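# Take one tumbler from dispenser, stand it upright

## Task

A spring-loaded upright tube dispenser is fixed to the table and holds 4 upside-down tumblers pressed up against a rubber collar at its top. Remove exactly one tumbler and set it on the open table with its mouth facing up. The other 3 must stay inside the dispenser. The result only counts if it stays in place without the robot holding it, so release the tumbler and move the hands away at the end. Nothing may be knocked or placed off the table.

## Robot and tools

Robot: two arms, left_arm and right_arm, on opposite sides of the table. left_arm's base is on the +y side; the names do not match image sides. Each arm has a five-finger right hand, the same on both arms, so the hands are not mirrored.

Scene frame: origin on the table top halfway between the arm bases, table surface at z = 0, +z up. Results report each hand point's position (m), orientation as quaternion wxyz, and velocities in this frame. Reported positions can be slightly off, more so at long reach.

Hand point: a spot 0.05 m in front of the palm where index pad and thumb tip meet in a pinch. Its own axes: +z along straightened fingers (fingertips 0.06 to 0.07 m past it), +y out of the palm, +x across the palm toward the little finger. The hand extends 0.08 m toward the little-finger side, and 0.02 m toward the thumb side when the thumb is folded in front of the palm (up to 0.09 m otherwise). A wrist bracket on the little-finger side sticks 0.03 m beyond the point along +y and 0.11 m across the palm; it can collide.

execute_actions: argument "actions" is a list with zero or one item. An empty list just reports the state. An item with "rows" (1 to 15 rows) and optional "steps" (at most 15, default 15, each 1/30 s) runs an action; each row covers one step and the final row repeats. An item with only "steps" (up to 300) is a wait counted from the previous result, thinking time included. Optional "pictures" boolean toggles camera images.

Row layout: a single list of 28 numbers, each in [-1, 1], covering both arms. First 14 for left: dx, dy, dz, rx, ry, rz, then little, ring, middle, index, thumb_bend, thumb_turn, force_limit, speed. Next 14 are the same for right. The six motion numbers are an offset, not a pose: they are measured in the hand point's own axes from its pose in the latest result that showed it (or, before any such result or in a later call in the same reply, from where the hand is at action start). Every row is relative to that same base, not the prior row. Scale: 1.0 = 0.6 m or 180 degrees; rx, ry, rz form one rotation vector. All-zero offsets pull the hand back to that base pose; they do not mean hold still.

Hand numbers are absolute targets: for the four fingers and thumb_bend, +1 straight, -1 fully curled; thumb_turn +1 beside the palm, -1 across in front of it. A pinch is roughly index -0.22, thumb_bend -0.75, thumb_turn -0.57. force_limit maps -1..+1 to about 0..10 N at the fingertip (0..15 N for both thumb motors) and only stops closing motion. speed maps -1..+1 to near zero up to full (0.6 s full travel). No value means unchanged: to keep a hand as it is, resend its last eight numbers, or before any row, its hand_measured six plus hand_force_limit and hand_speed. A motor moves only when its target changes by at least 0.01. For a wrap grasp, turn the thumb fully in front first; objects 0.035 to 0.08 m wide then lie across the palm. For a soft grip close at speed -0.9 or lower. To loosen, send targets more open than hand_measured.

move: "target" is one 28-number row as above (same offset rules). Each hand point travels in a straight line; both arrive together, in 0.5 to 10 s. "speed" is top path speed in m/s, 0.002 to 0.5 (default 0.25), turning up to twice that in rad/s. Optional "stop_force" in N, 9 to 40, one value for both arms: an arm's path ends when its wrist sensor feels that much extra push against the motion for 2 steps, then it backs up slightly and holds. Use it only with slow moves and no rotation; omit it when pulling away from something the hand presses on. The result adds a "move:" line with each arm's ending (done, off_target, moving, held, fault, contact) and limits (paced = pose clipped, held = steps blocked), plus distance to target.

wait: "seconds", 0 to 10; nothing new is sent.
zoom_image: "camera" (cam_high, cam_low, cam_left_wrist, cam_right_wrist) and "region" [x0, y0, x1, y1] in pixels, at most 504x504.
show_instructions: shows the reference images.
finished_scene: "scene" = current scene number; ends and grades it, irreversibly.

Results: state per arm, Wrist force and Wrist torque in the hand's own axes (offset up to about 4 N, noise, saturates near 50 N), joint torques (noisy, nonzero in free air), hand_measured, hand_stopped_by (moving, target, force, stalled, fault), hand_load_n (positive pushes a finger open; near zero means grip lost), "Hand target" lines, HELD marks and "pose unreachable" lines when the clearance check altered a command. The simulation keeps running while you reply.

Each step the commanded pose is clipped to within 100 mm and 16 degrees of the measured one; commands lag about 0.17 s; big moves may fall short, so check and finish next call.

Avoid: arms striking or pressing each other; pushing stiffly into firm things (a torque fault, or 150 N anywhere, freezes the arm 10 s); fast impacts; dropping or tipping the tumbler; knocking anything off the table; long high-load holds (motor heat, brakes from 85 °C). Random small pushes may nudge loose objects.

Each tool is called after "Request:" as name([rows], argument=value, ...), one row to a line, values as JSON.

Reference images:

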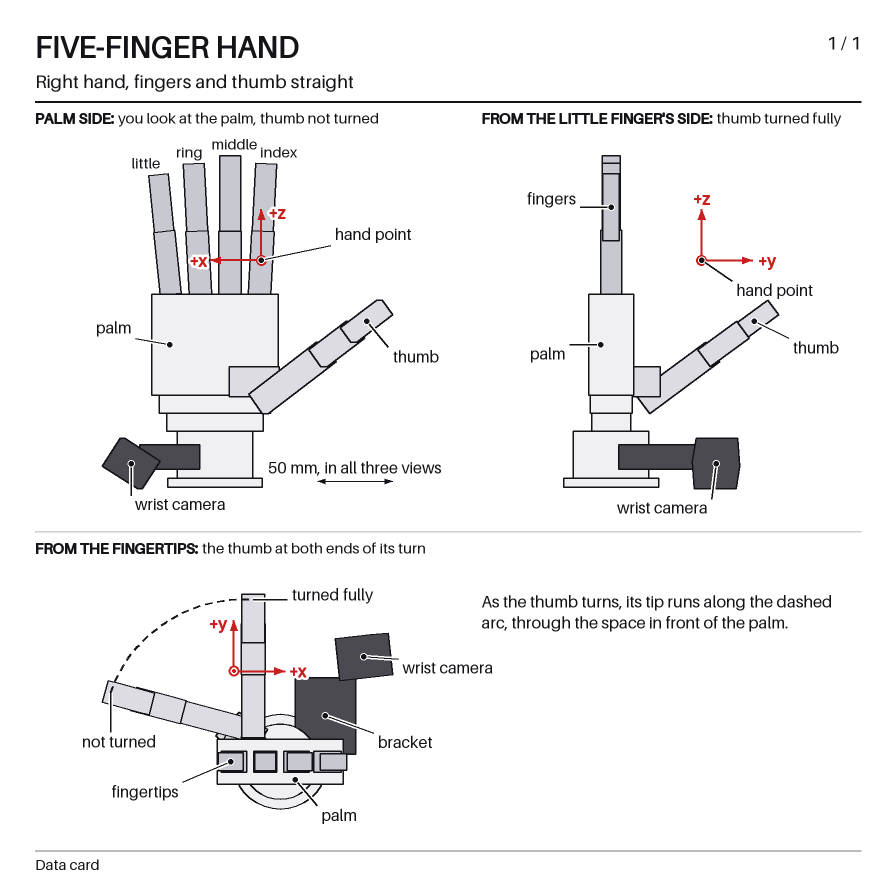

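## Session

Request:
execute_actions(actions=[])

Scene clock: 0.00 s of 6600.00 s.
left_arm: end_effector_position=(+0.3006, +0.4257, +0.4695) hand_measured=(+1.000, +1.000, +1.000, +1.000, +1.000, +1.000) hand_load_n=(+0.0, +0.0, +0.0, +0.0, +0.0, +0.0) hand_stopped_by=(target, target, target, target, target, target) hand_force_limit=0.00 hand_speed=-0.80 end_effector_quat_wxyz=(-0.010, +0.325, +0.946, -0.004) end_effector_velocity=(-0.000, +0.000, -0.000) end_effector_angular_velocity=(+0.001, +0.001, +0.001) | right_arm: end_effector_position=(+0.1852, -0.3086, +0.4827) hand_measured=(+1.000, +1.000, +1.000, +1.000, +1.000, +1.000) hand_load_n=(+0.0, +0.0, +0.0, +0.0, +0.0, +0.0) hand_stopped_by=(target, target, target, target, target, target) hand_force_limit=0.00 hand_speed=-0.80 end_effector_quat_wxyz=(+0.003, -0.289, +0.957, +0.006) end_effector_velocity=(-0.000, +0.000, -0.000) end_effector_angular_velocity=(+0.000, +0.002, +0.000)
Joint positions: left_arm=[ 0.579 -1.702  1.348  1.937  1.589 -1.913] | right_arm=[-1.176 -1.704  1.314  1.955  1.559 -1.895]
Joint velocities: left_arm=[0.001 0.    0.001 0.    0.001 0.   ] | right_arm=[-0.     0.     0.     0.001 -0.001 -0.   ]
Joint torques (N m, as the arm reports them, + toward a larger angle): no reading
Motor temperatures (°C, as the motors report them): left_arm=[21 24 21 29 30 31] | right_arm=[21 24 22 30 26 29]
Wrist force (N, on the end effector, along its own x y z axes, offset not removed): no reading
Wrist torque (N m, same axes, about the end effector's origin, offset not removed): no reading
Hand target (left_arm): +0.301, +0.426, +0.470; -0.010, +0.325, +0.946, -0.004
Hand target (right_arm): +0.185, -0.309, +0.483; +0.003, -0.289, +0.957, +0.006

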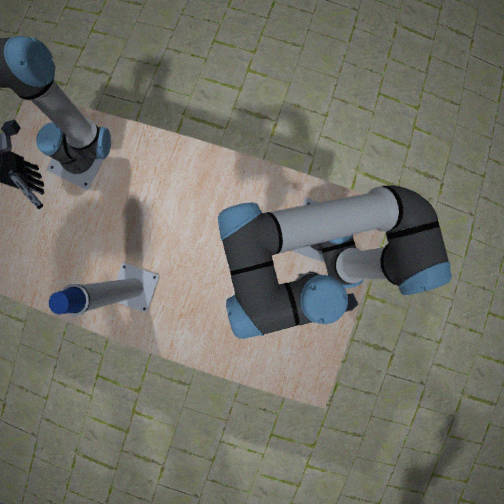

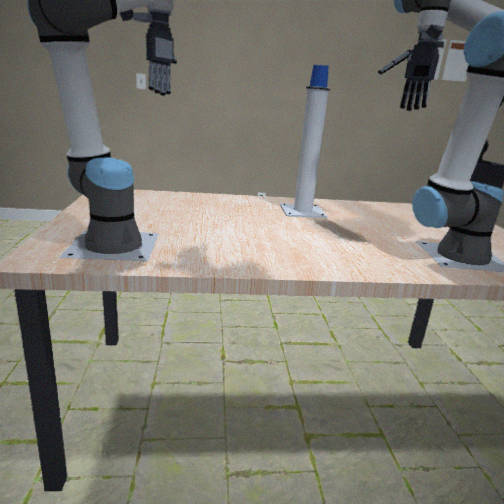

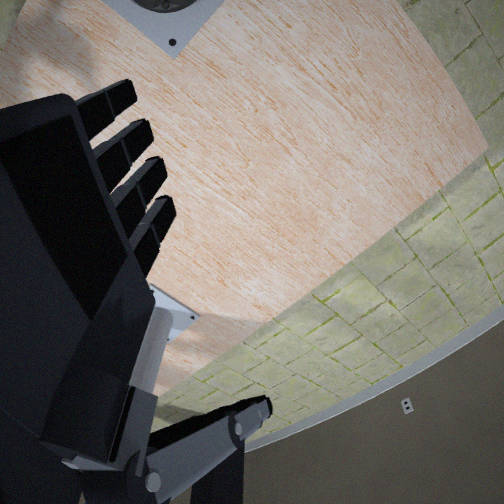

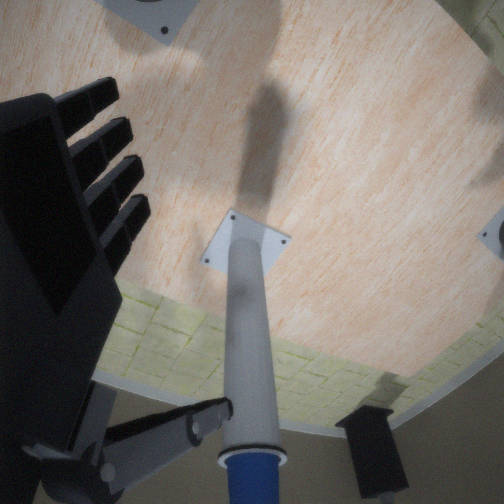

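Request:
zoom_image(camera="cam_low", region=[270, 50, 370, 130])

Request:
zoom_image(camera="cam_high", region=[30, 250, 180, 340])

Region (270, 50, 370, 130) of cam_low's 504x504 image, scaled by 5.040, with more detail than that image has; it fills the top 403 rows of this view, and the rest is white.

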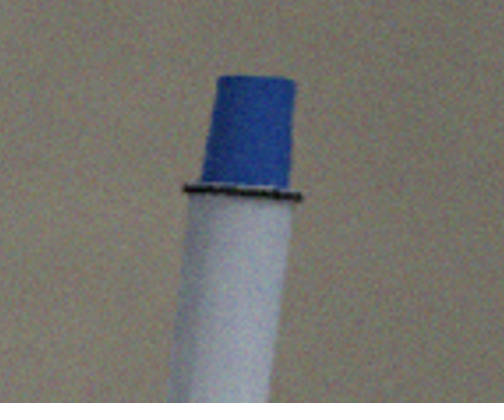

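Region (30, 250, 180, 340) of cam_high's 504x504 image, scaled by 3.360, with more detail than that image has; it fills the top 302 rows of this view, and the rest is white.

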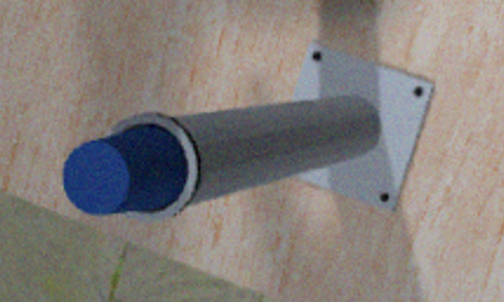

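Request:
move(target=[0,0,0,0,0,0,1,1,1,1,1,1,0,-0.8,-0.335,-0.143,-0.093,0.149,-0.482,0.143,1,1,1,1,1,-1,0,0])

Scene clock: 23.77 s of 6600.00 s.
left_arm: end_effector_position=(+0.3006, +0.4257, +0.4695) hand_measured=(+1.000, +1.000, +1.000, +1.000, +1.000, +1.000) hand_load_n=(+0.0, +0.0, +0.0, +0.0, +0.0, +0.0) hand_stopped_by=(target, target, target, target, target, target) hand_force_limit=0.00 hand_speed=-0.80 end_effector_quat_wxyz=(-0.010, +0.325, +0.946, -0.004) end_effector_velocity=(-0.000, -0.000, -0.000) end_effector_angular_velocity=(+0.001, +0.001, -0.001) | right_arm: end_effector_position=(+0.3995, -0.2694, +0.5398) hand_measured=(+1.000, +1.000, +1.000, +1.000, +1.000, -1.000) hand_load_n=(+0.0, +0.0, +0.0, +0.0, +0.0, +0.0) hand_stopped_by=(target, target, target, target, target, target) hand_force_limit=0.00 hand_speed=0.00 end_effector_quat_wxyz=(+0.706, -0.000, +0.708, +0.001) end_effector_velocity=(+0.001, +0.001, +0.000) end_effector_angular_velocity=(+0.002, -0.010, -0.002)
Joint positions: left_arm=[ 0.579 -1.702  1.348  1.937  1.589 -1.913] | right_arm=[-0.887 -1.964  1.825  0.142  2.12  -1.569]
Joint velocities: left_arm=[-0.001  0.     0.001  0.    -0.     0.   ] | right_arm=[ 0.002  0.001  0.005 -0.018  0.004 -0.004]
Joint torques (N m, as the arm reports them, + toward a larger angle): left_arm=[ -0.42  -9.84 -15.7    2.31   0.26   0.15] | right_arm=[11.76  6.12 -6.93 -2.67  2.07 -2.25]
Motor temperatures (°C, as the motors report them): left_arm=[21 24 21 29 30 31] | right_arm=[21 24 22 30 26 29]
Wrist force (N, on the end effector, along its own x y z axes, offset not removed): left_arm=[-1.4 2.5 0.2] | right_arm=[-0.7 -0.9 0.7]
Wrist torque (N m, same axes, about the end effector's origin, offset not removed): left_arm=[0.48 -0.07 -0.04] | right_arm=[-0.10 -0.08 -0.21]
Hand target (left_arm): +0.301, +0.426, +0.470; -0.010, +0.325, +0.946, -0.004
Hand target (right_arm): +0.400, -0.269, +0.540; +0.707, -0.000, +0.708, +0.001
Off the commanded pose (left_arm): 0.000 m, 0 deg.
Off the commanded pose (right_arm): 0.001 m, 0 deg.
After step 90, 16.97 s passed at rest.
move: done
camera_calibration (this result's frames):
cam_left_wrist: T_world_to_cam=[[0.739793, 0.671632, -0.0402229, -0.481758], [0.565952, -0.588829, 0.577043, -0.198208], [0.363876, -0.449657, -0.815723, 0.590456], [0, 0, 0, 1]] pos_world=[0.253725, 0.472356, 0.576645]
cam_right_wrist: T_world_to_cam=[[-0.0271497, 0.997561, 0.0642962, 0.239014], [-0.54107, -0.0687482, 0.838163, -0.253399], [0.840539, -0.0120329, 0.541617, -0.502326], [0, 0, 0, 1]] pos_world=[0.291607, -0.261896, 0.46909]

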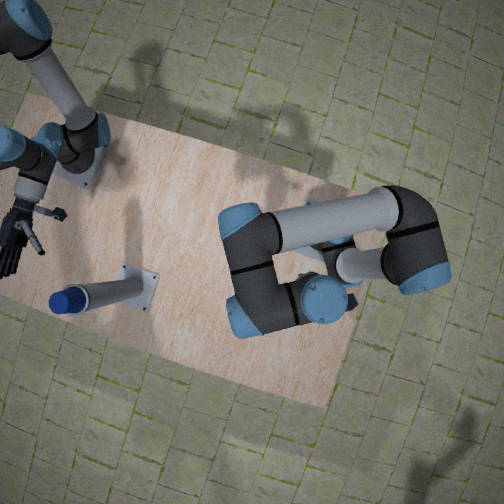

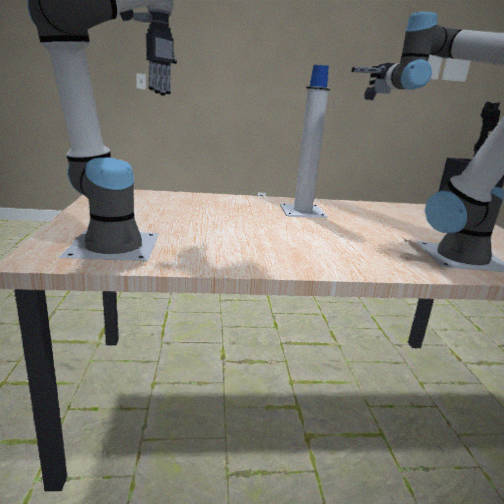

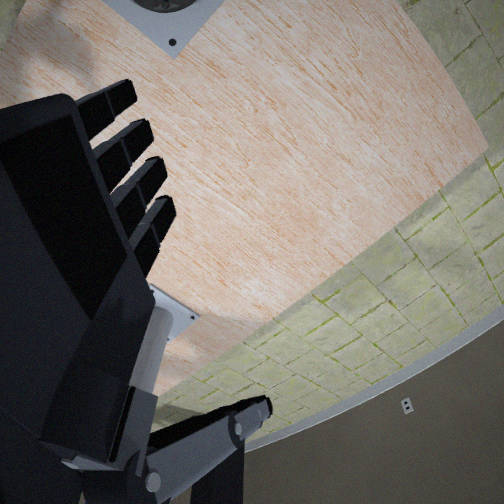

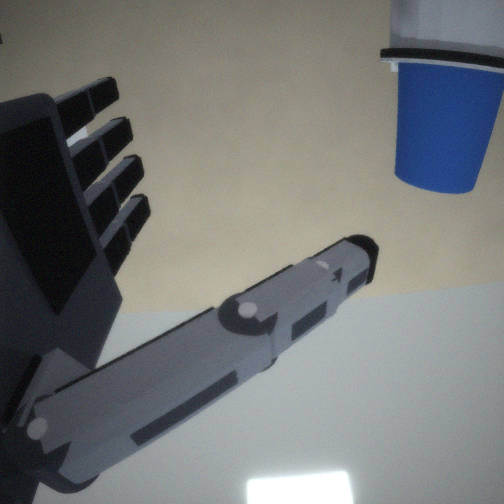

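Request:
move(target=[0,0,0,0,0,0,1,1,1,1,1,1,0,-0.8,0.022,0.21,-0.03,0,0,0,1,1,1,1,1,-1,0,0])

Scene clock: 30.60 s of 6600.00 s.
left_arm: end_effector_position=(+0.3006, +0.4257, +0.4695) hand_measured=(+1.000, +1.000, +1.000, +1.000, +1.000, +1.000) hand_load_n=(+0.0, +0.0, +0.0, +0.0, +0.0, +0.0) hand_stopped_by=(target, target, target, target, target, target) hand_force_limit=0.00 hand_speed=-0.80 end_effector_quat_wxyz=(-0.010, +0.325, +0.946, -0.004) end_effector_velocity=(-0.000, -0.000, -0.000) end_effector_angular_velocity=(+0.000, +0.000, -0.001) | right_arm: end_effector_position=(+0.3812, -0.1434, +0.5263) hand_measured=(+1.000, +1.000, +1.000, +1.000, +1.000, -1.000) hand_load_n=(+0.0, +0.0, +0.0, +0.0, +0.0, +0.0) hand_stopped_by=(target, target, target, target, target, target) hand_force_limit=0.00 hand_speed=0.00 end_effector_quat_wxyz=(+0.706, -0.000, +0.708, +0.001) end_effector_velocity=(-0.000, +0.002, -0.000) end_effector_angular_velocity=(-0.001, +0.001, -0.001)
Joint positions: left_arm=[ 0.579 -1.702  1.348  1.937  1.589 -1.913] | right_arm=[-0.516 -1.675  1.648  0.031  2.491 -1.567]
Joint velocities: left_arm=[-0.001 -0.     0.001 -0.     0.     0.001] | right_arm=[ 0.004  0.006 -0.005  0.001  0.006  0.001]
Joint torques (N m, as the arm reports them, + toward a larger angle): left_arm=[ -0.13 -10.85 -15.68   2.31   0.42   0.1 ] | right_arm=[ 11.87  -8.14 -31.75   0.53   2.01   1.79]
Motor temperatures (°C, as the motors report them): left_arm=[21 24 21 29 30 31] | right_arm=[21 24 22 30 26 29]
Wrist force (N, on the end effector, along its own x y z axes, offset not removed): left_arm=[2.0 1.0 1.3] | right_arm=[0.2 -0.1 1.6]
Wrist torque (N m, same axes, about the end effector's origin, offset not removed): left_arm=[0.12 -0.31 0.22] | right_arm=[-0.10 -0.27 -0.08]
Hand target (left_arm): +0.301, +0.426, +0.470; -0.010, +0.325, +0.946, -0.004
Hand target (right_arm): +0.381, -0.143, +0.526; +0.706, -0.000, +0.708, +0.001
Off the commanded pose (left_arm): 0.000 m, 0 deg.
Off the commanded pose (right_arm): 0.000 m, 0 deg.
After step 90, 2.73 s passed at rest.
move: done
camera_calibration (this result's frames):
cam_left_wrist: T_world_to_cam=[[0.739793, 0.671632, -0.040223, -0.481758], [0.565951, -0.588829, 0.577043, -0.198208], [0.363876, -0.449657, -0.815722, 0.590456], [0, 0, 0, 1]] pos_world=[0.253725, 0.472356, 0.576645]
cam_right_wrist: T_world_to_cam=[[-0.027373, 0.997538, 0.0645576, 0.113607], [-0.54093, -0.0690908, 0.838225, -0.243487], [0.840622, -0.0119764, 0.541489, -0.478017], [0, 0, 0, 1]] pos_world=[0.273232, -0.135875, 0.455604]

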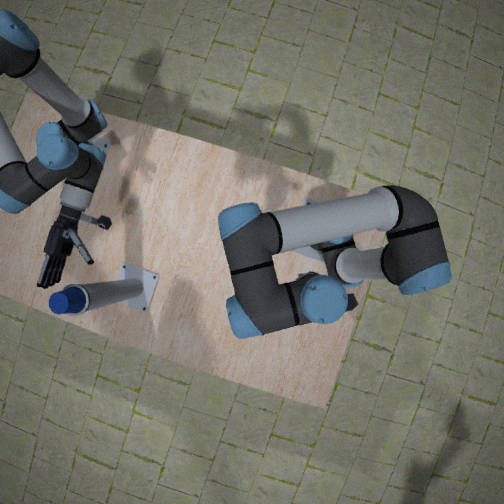

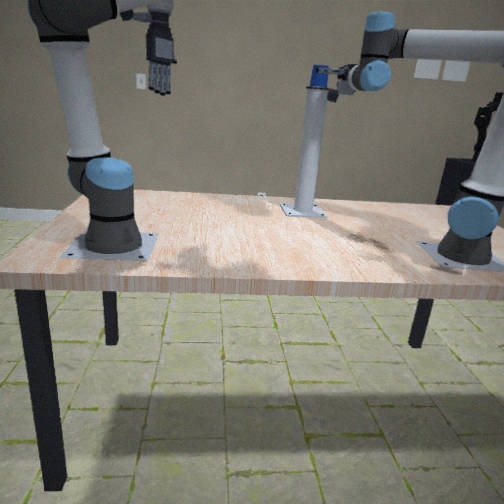

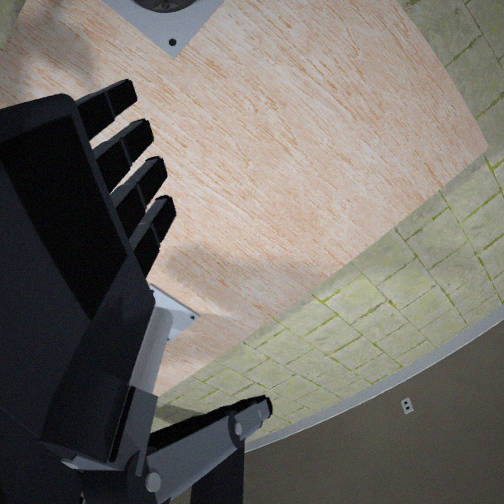

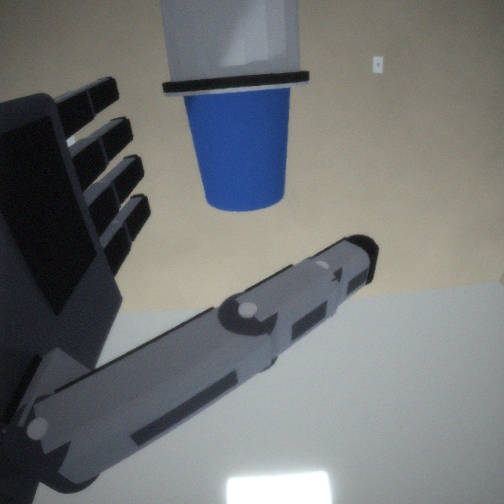

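Request:
move(target=[0,0,0,0,0,0,1,1,1,1,1,1,0,-0.8,0.008,0,0.16,0,0,0,1,1,1,1,1,-1,0,0], speed=0.05, stop_force=10)

Scene clock: 36.60 s of 6600.00 s.
left_arm: end_effector_position=(+0.3006, +0.4257, +0.4695) hand_measured=(+1.000, +1.000, +1.000, +1.000, +1.000, +1.000) hand_load_n=(+0.0, +0.0, +0.0, +0.0, +0.0, +0.0) hand_stopped_by=(target, target, target, target, target, target) hand_force_limit=0.00 hand_speed=-0.80 end_effector_quat_wxyz=(-0.010, +0.325, +0.946, -0.004) end_effector_velocity=(-0.000, -0.000, -0.000) end_effector_angular_velocity=(-0.001, +0.001, -0.000) | right_arm: end_effector_position=(+0.4771, -0.1433, +0.5212) hand_measured=(+1.000, +1.000, +1.000, +1.000, +1.000, -1.000) hand_load_n=(+0.0, +0.0, +0.0, +0.0, +0.0, +0.0) hand_stopped_by=(target, target, target, target, target, target) hand_force_limit=0.00 hand_speed=0.00 end_effector_quat_wxyz=(+0.706, -0.000, +0.708, +0.001) end_effector_velocity=(+0.002, +0.001, +0.000) end_effector_angular_velocity=(-0.000, -0.000, +0.001)
Joint positions: left_arm=[ 0.579 -1.702  1.348  1.937  1.589 -1.913] | right_arm=[-0.708 -1.582  1.574  0.011  2.299 -1.568]
Joint velocities: left_arm=[-0.     0.     0.    -0.     0.001  0.   ] | right_arm=[-0.002  0.003 -0.003 -0.    -0.004 -0.001]
Joint torques (N m, as the arm reports them, + toward a larger angle): left_arm=[ -0.26 -11.08 -16.25   2.39   0.41   0.21] | right_arm=[-14.09 -11.04 -32.7   -2.38  -2.23  -2.35]
Motor temperatures (°C, as the motors report them): left_arm=[21 24 21 29 30 31] | right_arm=[21 24 22 30 26 29]
Wrist force (N, on the end effector, along its own x y z axes, offset not removed): left_arm=[3.1 3.1 -0.1] | right_arm=[-0.1 0.3 -1.2]
Wrist torque (N m, same axes, about the end effector's origin, offset not removed): left_arm=[0.49 -0.49 0.28] | right_arm=[0.13 -0.18 -0.13]
Hand target (left_arm): +0.301, +0.426, +0.470; -0.010, +0.325, +0.946, -0.004
Hand target (right_arm): +0.477, -0.143, +0.521; +0.706, -0.000, +0.708, +0.001
Off the commanded pose (left_arm): 0.000 m, 0 deg.
Off the commanded pose (right_arm): 0.000 m, 0 deg.
After step 90, 0.70 s passed at rest.
move: done
camera_calibration (this result's frames):
cam_left_wrist: T_world_to_cam=[[0.739793, 0.671632, -0.0402231, -0.481758], [0.565952, -0.588829, 0.577043, -0.198208], [0.363876, -0.449657, -0.815722, 0.590456], [0, 0, 0, 1]] pos_world=[0.253725, 0.472356, 0.576645]
cam_right_wrist: T_world_to_cam=[[-0.0273755, 0.997547, 0.0644254, 0.116598], [-0.541052, -0.0689792, 0.838155, -0.187188], [0.840543, -0.0119126, 0.541613, -0.555878], [0, 0, 0, 1]] pos_world=[0.369153, -0.135846, 0.450451]

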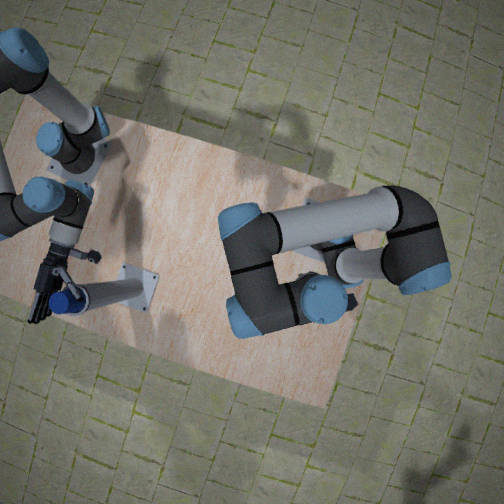

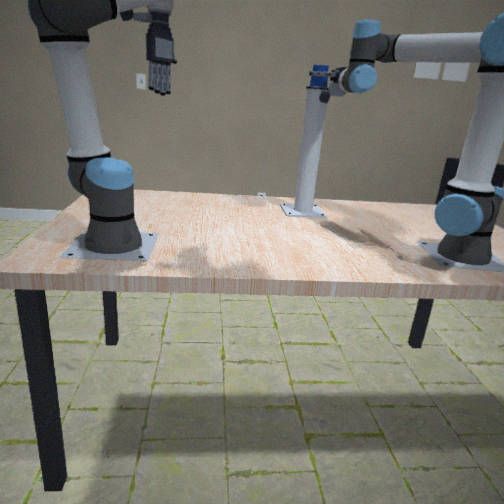

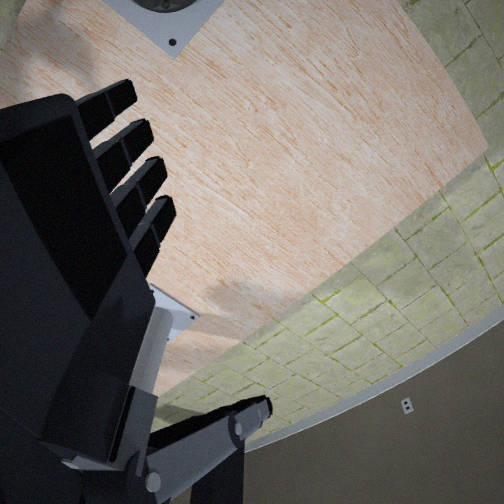

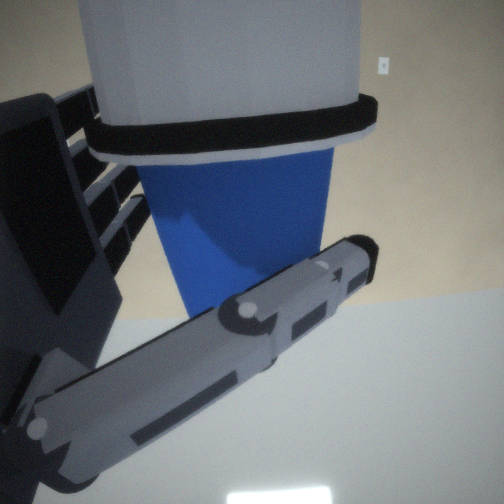

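Request:
move(target=[0,0,0,0,0,0,1,1,1,1,1,1,0,-0.8,0,0.008,0.012,0,0,0,1,-1,-1,-1,-1,-1,0.8,-0.7], speed=0.02)

Request:
zoom_image(camera="cam_low", region=[280, 40, 380, 120])

Scene clock: 42.17 s of 6600.00 s.
left_arm: end_effector_position=(+0.3006, +0.4257, +0.4695) hand_measured=(+1.000, +1.000, +1.000, +1.000, +1.000, +1.000) hand_load_n=(+0.0, +0.0, +0.0, +0.0, +0.0, +0.0) hand_stopped_by=(target, target, target, target, target, target) hand_force_limit=0.00 hand_speed=-0.80 end_effector_quat_wxyz=(-0.010, +0.325, +0.946, -0.004) end_effector_velocity=(-0.000, -0.000, -0.000) end_effector_angular_velocity=(+0.000, +0.000, -0.001) | right_arm: end_effector_position=(+0.4843, -0.1386, +0.5211) hand_measured=(+1.000, -0.028, -0.028, -0.036, +0.524, -1.000) hand_load_n=(+0.0, +10.0, +8.0, +10.5, +22.0, +6.5) hand_stopped_by=(target, force, force, force, force, target) hand_force_limit=0.80 hand_speed=-0.70 end_effector_quat_wxyz=(+0.706, -0.000, +0.708, +0.001) end_effector_velocity=(+0.000, -0.000, -0.000) end_effector_angular_velocity=(+0.000, +0.000, -0.000)
Joint positions: left_arm=[ 0.579 -1.702  1.348  1.937  1.589 -1.913] | right_arm=[-0.711 -1.562  1.554  0.011  2.296 -1.568]
Joint velocities: left_arm=[-0.001 -0.     0.     0.    -0.    -0.   ] | right_arm=[-0.    -0.     0.001 -0.     0.     0.001]
Joint torques (N m, as the arm reports them, + toward a larger angle): left_arm=[ -0.34 -10.89 -15.63   2.35   0.39   0.14] | right_arm=[-10.11 -17.4  -23.78  -0.51   2.37  -0.09]
Motor temperatures (°C, as the motors report them): left_arm=[21 24 21 29 30 31] | right_arm=[21 24 22 30 26 29]
Wrist force (N, on the end effector, along its own x y z axes, offset not removed): left_arm=[2.2 3.1 -1.4] | right_arm=[-2.5 4.0 -1.7]
Wrist torque (N m, same axes, about the end effector's origin, offset not removed): left_arm=[0.60 -0.35 0.11] | right_arm=[0.39 -0.04 0.02]
Hand target (left_arm): +0.301, +0.426, +0.470; -0.010, +0.325, +0.946, -0.004
Hand target (right_arm): +0.484, -0.139, +0.521; +0.706, -0.000, +0.708, +0.001
Off the commanded pose (left_arm): 0.000 m, 0 deg.
Off the commanded pose (right_arm): 0.000 m, 0 deg.
After step 90, 0.20 s passed at rest.
move: done
camera_calibration (this result's frames):
cam_left_wrist: T_world_to_cam=[[0.739793, 0.671631, -0.0402231, -0.481758], [0.565951, -0.588829, 0.577044, -0.198208], [0.363876, -0.449657, -0.815722, 0.590456], [0, 0, 0, 1]] pos_world=[0.253725, 0.472356, 0.576645]
cam_right_wrist: T_world_to_cam=[[-0.027224, 0.997556, 0.0643449, 0.112022], [-0.541, -0.0688304, 0.838201, -0.182894], [0.840582, -0.0119914, 0.541552, -0.561881], [0, 0, 0, 1]] pos_world=[0.376412, -0.131075, 0.450381]

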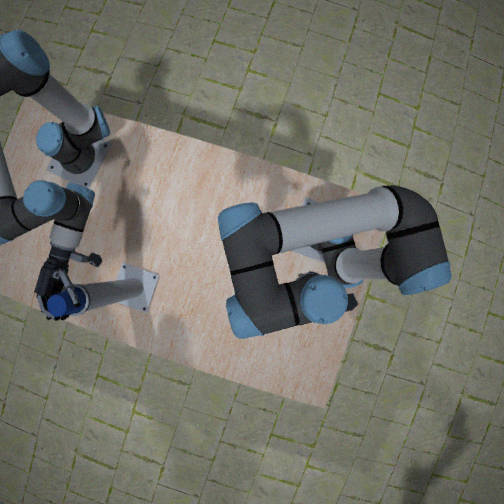

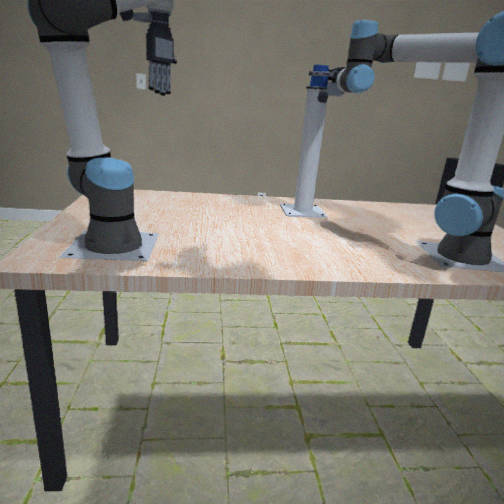

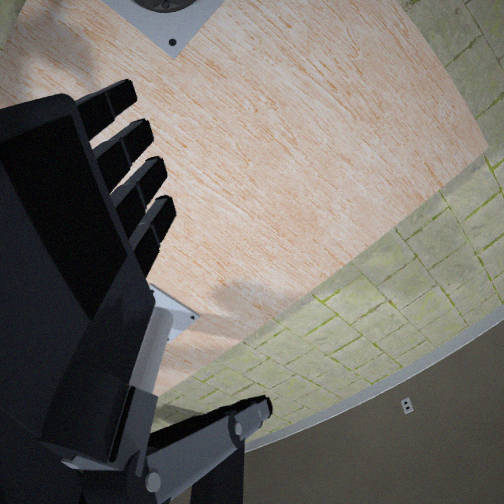

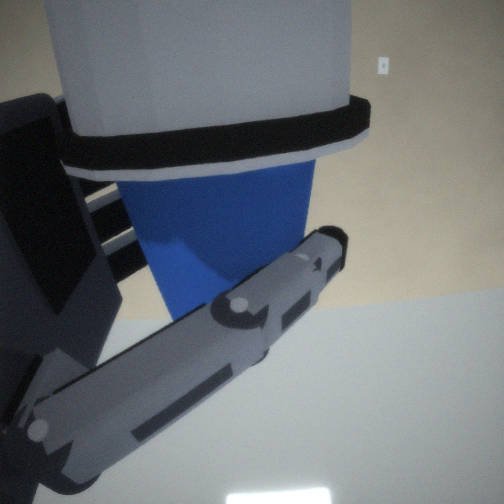

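Region (280, 40, 380, 120) of cam_low's 504x504 image, scaled by 5.040, with more detail than that image has; it fills the top 403 rows of this view, and the rest is white.

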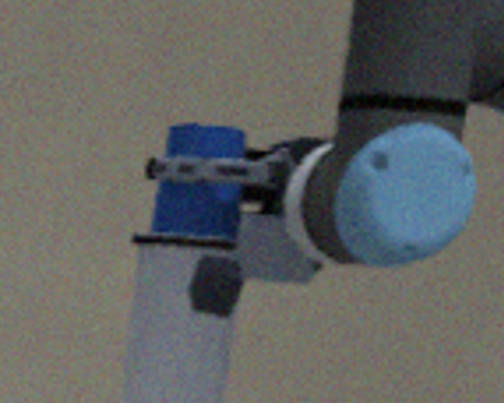

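Request:
move(target=[0,0,0,0,0,0,1,1,1,1,1,1,0,-0.8,-0.04,0,0,0,0,0,1,-1,-1,-1,-1,-1,0.8,-0.7], speed=0.015)

Scene clock: 47.10 s of 6600.00 s.
left_arm: end_effector_position=(+0.3006, +0.4257, +0.4695) hand_measured=(+1.000, +1.000, +1.000, +1.000, +1.000, +1.000) hand_load_n=(+0.0, +0.0, +0.0, +0.0, +0.0, +0.0) hand_stopped_by=(target, target, target, target, target, target) hand_force_limit=0.00 hand_speed=-0.80 end_effector_quat_wxyz=(-0.010, +0.325, +0.946, -0.004) end_effector_velocity=(+0.000, +0.000, +0.000) end_effector_angular_velocity=(-0.001, -0.001, -0.000) | right_arm: end_effector_position=(+0.4844, -0.1386, +0.5449) hand_measured=(+1.000, -0.028, -0.028, -0.036, +0.524, -1.000) hand_load_n=(+0.0, +9.5, +8.0, +10.5, +22.5, +5.5) hand_stopped_by=(target, force, force, force, force, target) hand_force_limit=0.80 hand_speed=-0.70 end_effector_quat_wxyz=(+0.706, -0.000, +0.708, +0.001) end_effector_velocity=(+0.000, -0.000, +0.002) end_effector_angular_velocity=(+0.000, -0.000, -0.000)
Joint positions: left_arm=[ 0.579 -1.702  1.348  1.937  1.589 -1.913] | right_arm=[-0.711 -1.56   1.491  0.072  2.296 -1.568]
Joint velocities: left_arm=[-0.    -0.001 -0.    -0.    -0.001  0.   ] | right_arm=[-0.     0.    -0.006  0.005  0.    -0.   ]
Joint torques (N m, as the arm reports them, + toward a larger angle): left_arm=[ -0.68 -11.1  -15.35   2.5    0.41   0.18] | right_arm=[-16.39 -17.26 -37.27  -1.38  -1.76  -1.11]
Motor temperatures (°C, as the motors report them): left_arm=[21 24 21 29 30 31] | right_arm=[21 24 22 30 26 29]
Wrist force (N, on the end effector, along its own x y z axes, offset not removed): left_arm=[2.3 1.8 0.2] | right_arm=[8.7 0.6 -5.5]
Wrist torque (N m, same axes, about the end effector's origin, offset not removed): left_arm=[0.40 -0.31 0.15] | right_arm=[0.03 -0.26 -0.05]
Hand target (left_arm): +0.301, +0.426, +0.470; -0.010, +0.325, +0.946, -0.004
Hand target (right_arm): +0.484, -0.139, +0.545; +0.706, -0.000, +0.708, +0.001
Off the commanded pose (left_arm): 0.000 m, 0 deg.
Off the commanded pose (right_arm): 0.000 m, 0 deg.
After step 90, 0.07 s passed at rest.
move: done
camera_calibration (this result's frames):
cam_left_wrist: T_world_to_cam=[[0.739793, 0.671632, -0.0402231, -0.481758], [0.565952, -0.588829, 0.577043, -0.198208], [0.363876, -0.449657, -0.815722, 0.590456], [0, 0, 0, 1]] pos_world=[0.253725, 0.472356, 0.576645]
cam_right_wrist: T_world_to_cam=[[-0.0272498, 0.997557, 0.0643203, 0.11049], [-0.541039, -0.0688231, 0.838177, -0.202806], [0.840556, -0.0119597, 0.541593, -0.574862], [0, 0, 0, 1]] pos_world=[0.376488, -0.131053, 0.474222]

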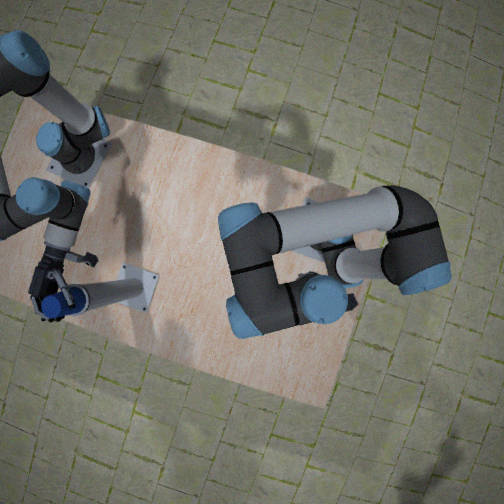

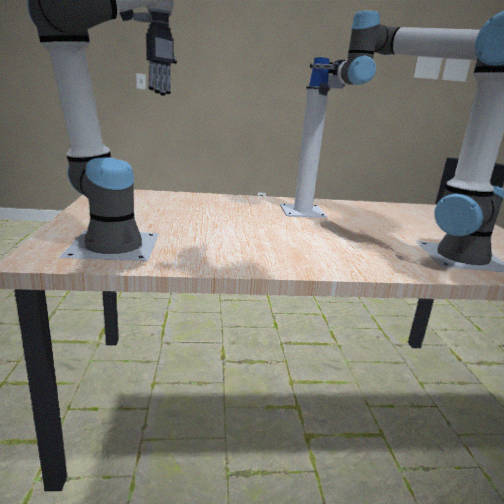

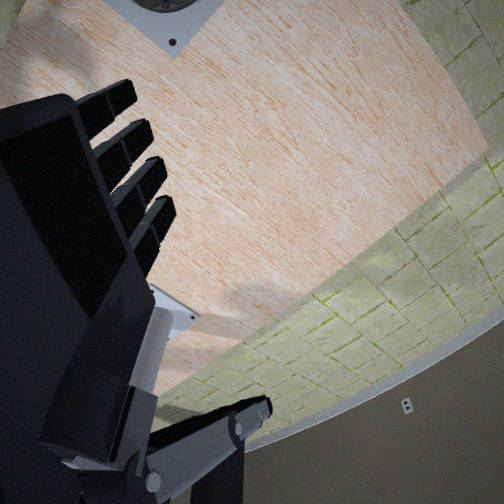

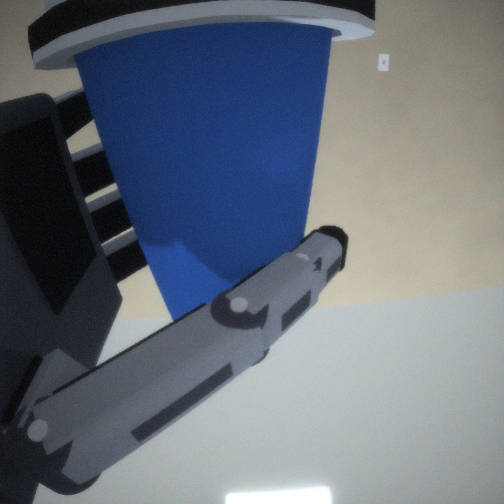

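Request:
move(target=[0,0,0,0,0,0,1,1,1,1,1,1,0,-0.8,-0.06,0,0,0,0,0,1,-1,-1,-1,-1,-1,0.8,-0.7], speed=0.015)

Request:
zoom_image(camera="cam_low", region=[280, 30, 380, 110])

Scene clock: 52.63 s of 6600.00 s.
left_arm: end_effector_position=(+0.3006, +0.4257, +0.4695) hand_measured=(+1.000, +1.000, +1.000, +1.000, +1.000, +1.000) hand_load_n=(+0.0, +0.0, +0.0, +0.0, +0.0, +0.0) hand_stopped_by=(target, target, target, target, target, target) hand_force_limit=0.00 hand_speed=-0.80 end_effector_quat_wxyz=(-0.010, +0.325, +0.946, -0.004) end_effector_velocity=(+0.000, +0.000, +0.000) end_effector_angular_velocity=(+0.000, -0.000, -0.000) | right_arm: end_effector_position=(+0.4845, -0.1385, +0.5808) hand_measured=(+1.000, -0.028, -0.028, -0.036, +0.524, -1.000) hand_load_n=(+0.0, +11.0, +8.5, +11.0, +21.5, +5.5) hand_stopped_by=(target, force, force, force, force, target) hand_force_limit=0.80 hand_speed=-0.70 end_effector_quat_wxyz=(+0.706, -0.000, +0.708, +0.001) end_effector_velocity=(+0.001, -0.001, +0.002) end_effector_angular_velocity=(+0.001, -0.000, -0.003)
Joint positions: left_arm=[ 0.579 -1.702  1.348  1.937  1.589 -1.913] | right_arm=[-0.711 -1.55   1.389  0.164  2.296 -1.568]
Joint velocities: left_arm=[-0.    -0.     0.     0.    -0.001  0.   ] | right_arm=[-0.003  0.001 -0.007  0.006 -0.     0.001]
Joint torques (N m, as the arm reports them, + toward a larger angle): left_arm=[ -0.89 -11.21 -15.55   2.3    0.49   0.29] | right_arm=[-14.03 -12.97 -33.08   0.15  -2.31  -1.57]
Motor temperatures (°C, as the motors report them): left_arm=[21 24 21 29 30 31] | right_arm=[21 24 22 30 26 29]
Wrist force (N, on the end effector, along its own x y z axes, offset not removed): left_arm=[-2.0 0.6 -3.2] | right_arm=[0.1 1.4 -1.3]
Wrist torque (N m, same axes, about the end effector's origin, offset not removed): left_arm=[0.32 0.33 -0.16] | right_arm=[0.35 -0.11 -0.19]
Hand target (left_arm): +0.301, +0.426, +0.470; -0.010, +0.325, +0.946, -0.004
Hand target (right_arm): +0.485, -0.139, +0.581; +0.706, -0.000, +0.708, +0.001
Off the commanded pose (left_arm): 0.000 m, 0 deg.
Off the commanded pose (right_arm): 0.000 m, 0 deg.
move: done
camera_calibration (this result's frames):
cam_left_wrist: T_world_to_cam=[[0.739793, 0.671632, -0.040223, -0.481758], [0.565951, -0.588829, 0.577044, -0.198208], [0.363876, -0.449657, -0.815722, 0.590456], [0, 0, 0, 1]] pos_world=[0.253725, 0.472356, 0.576645]
cam_right_wrist: T_world_to_cam=[[-0.027269, 0.997559, 0.0642801, 0.108185], [-0.541067, -0.0687993, 0.838161, -0.232744], [0.840538, -0.011924, 0.541622, -0.594363], [0, 0, 0, 1]] pos_world=[0.376605, -0.131021, 0.510043]

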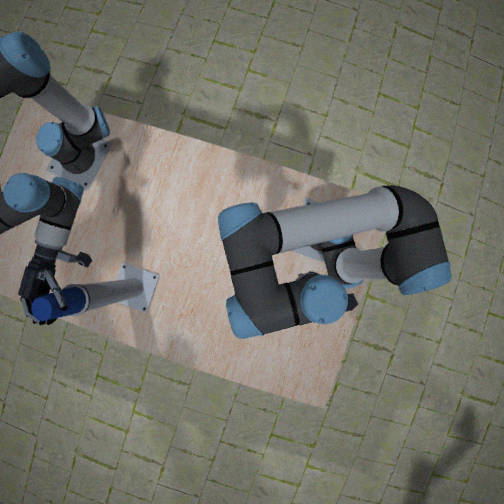

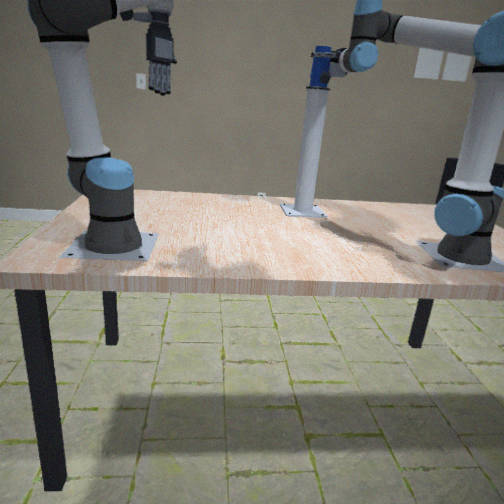

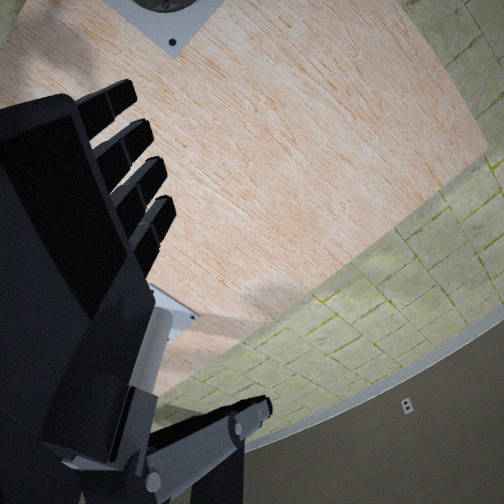

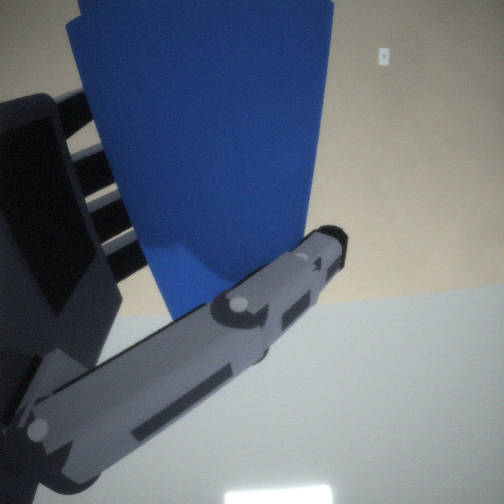

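Region (280, 30, 380, 110) of cam_low's 504x504 image, scaled by 5.040, with more detail than that image has; it fills the top 403 rows of this view, and the rest is white.

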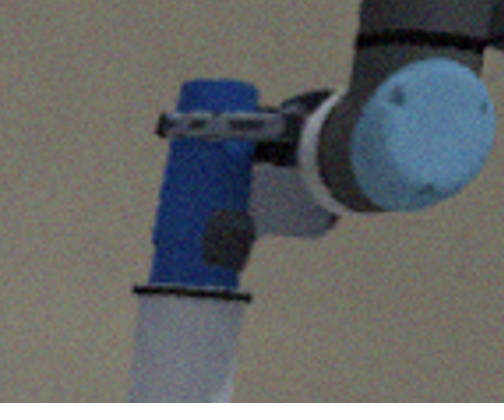

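Request:
move(target=[0,0,0,0,0,0,1,1,1,1,1,1,0,-0.8,-0.12,0,0,0,0,0,1,-1,-1,-1,-1,-1,0.8,-0.7], speed=0.05)

Scene clock: 56.70 s of 6600.00 s.
left_arm: end_effector_position=(+0.3006, +0.4257, +0.4695) hand_measured=(+1.000, +1.000, +1.000, +1.000, +1.000, +1.000) hand_load_n=(+0.0, +0.0, +0.0, +0.0, +0.0, +0.0) hand_stopped_by=(target, target, target, target, target, target) hand_force_limit=0.00 hand_speed=-0.80 end_effector_quat_wxyz=(-0.010, +0.325, +0.946, -0.004) end_effector_velocity=(+0.000, -0.000, -0.000) end_effector_angular_velocity=(-0.001, -0.001, -0.001) | right_arm: end_effector_position=(+0.4848, -0.1384, +0.6526) hand_measured=(+1.000, -0.028, -0.028, -0.036, +0.524, -1.000) hand_load_n=(+0.0, +11.0, +8.5, +11.0, +21.5, +5.5) hand_stopped_by=(target, force, force, force, force, target) hand_force_limit=0.80 hand_speed=-0.70 end_effector_quat_wxyz=(+0.706, -0.000, +0.708, +0.001) end_effector_velocity=(+0.000, +0.000, +0.003) end_effector_angular_velocity=(+0.002, -0.001, +0.000)
Joint positions: left_arm=[ 0.579 -1.702  1.348  1.937  1.589 -1.913] | right_arm=[-0.712 -1.505  1.152  0.356  2.295 -1.568]
Joint velocities: left_arm=[-0.001 -0.     0.    -0.001 -0.     0.   ] | right_arm=[ 0.     0.003 -0.01   0.006 -0.     0.001]
Joint torques (N m, as the arm reports them, + toward a larger angle): left_arm=[ -0.61 -11.4  -15.89   2.37   0.35   0.21] | right_arm=[ -3.68 -14.59 -31.89   0.29   0.86   1.92]
Motor temperatures (°C, as the motors report them): left_arm=[21 24 21 29 30 31] | right_arm=[21 24 22 30 26 29]
Wrist force (N, on the end effector, along its own x y z axes, offset not removed): left_arm=[2.4 1.7 -2.3] | right_arm=[2.8 -0.9 -0.4]
Wrist torque (N m, same axes, about the end effector's origin, offset not removed): left_arm=[0.50 -0.19 0.23] | right_arm=[-0.02 -0.42 -0.08]
Hand target (left_arm): +0.301, +0.426, +0.470; -0.010, +0.325, +0.946, -0.004
Hand target (right_arm): +0.485, -0.138, +0.653; +0.706, -0.000, +0.708, +0.001
Off the commanded pose (left_arm): 0.000 m, 0 deg.
Off the commanded pose (right_arm): 0.000 m, 0 deg.
move: done
camera_calibration (this result's frames):
cam_left_wrist: T_world_to_cam=[[0.739793, 0.671632, -0.040223, -0.481758], [0.565951, -0.588829, 0.577043, -0.198208], [0.363876, -0.449657, -0.815722, 0.590456], [0, 0, 0, 1]] pos_world=[0.253725, 0.472356, 0.576645]
cam_right_wrist: T_world_to_cam=[[-0.0274519, 0.997556, 0.0642546, 0.103601], [-0.541136, -0.068876, 0.83811, -0.292715], [0.840487, -0.0117628, 0.541704, -0.633456], [0, 0, 0, 1]] pos_world=[0.376857, -0.13096, 0.581816]

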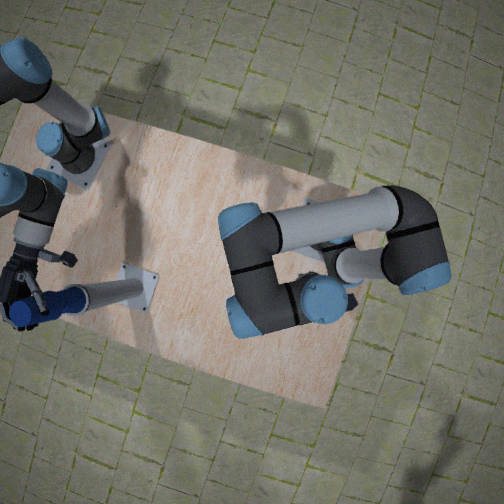

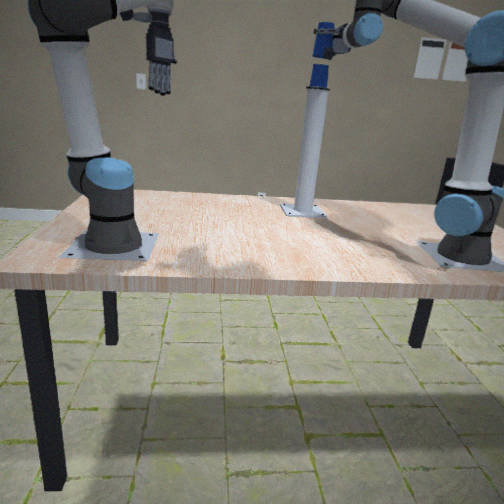

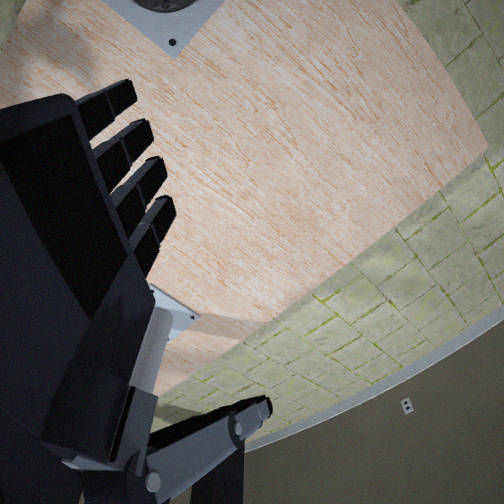

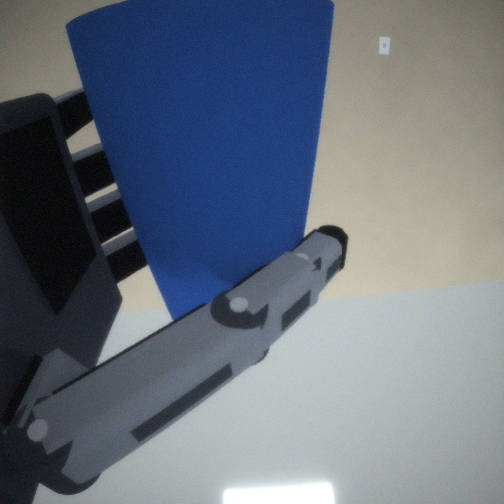

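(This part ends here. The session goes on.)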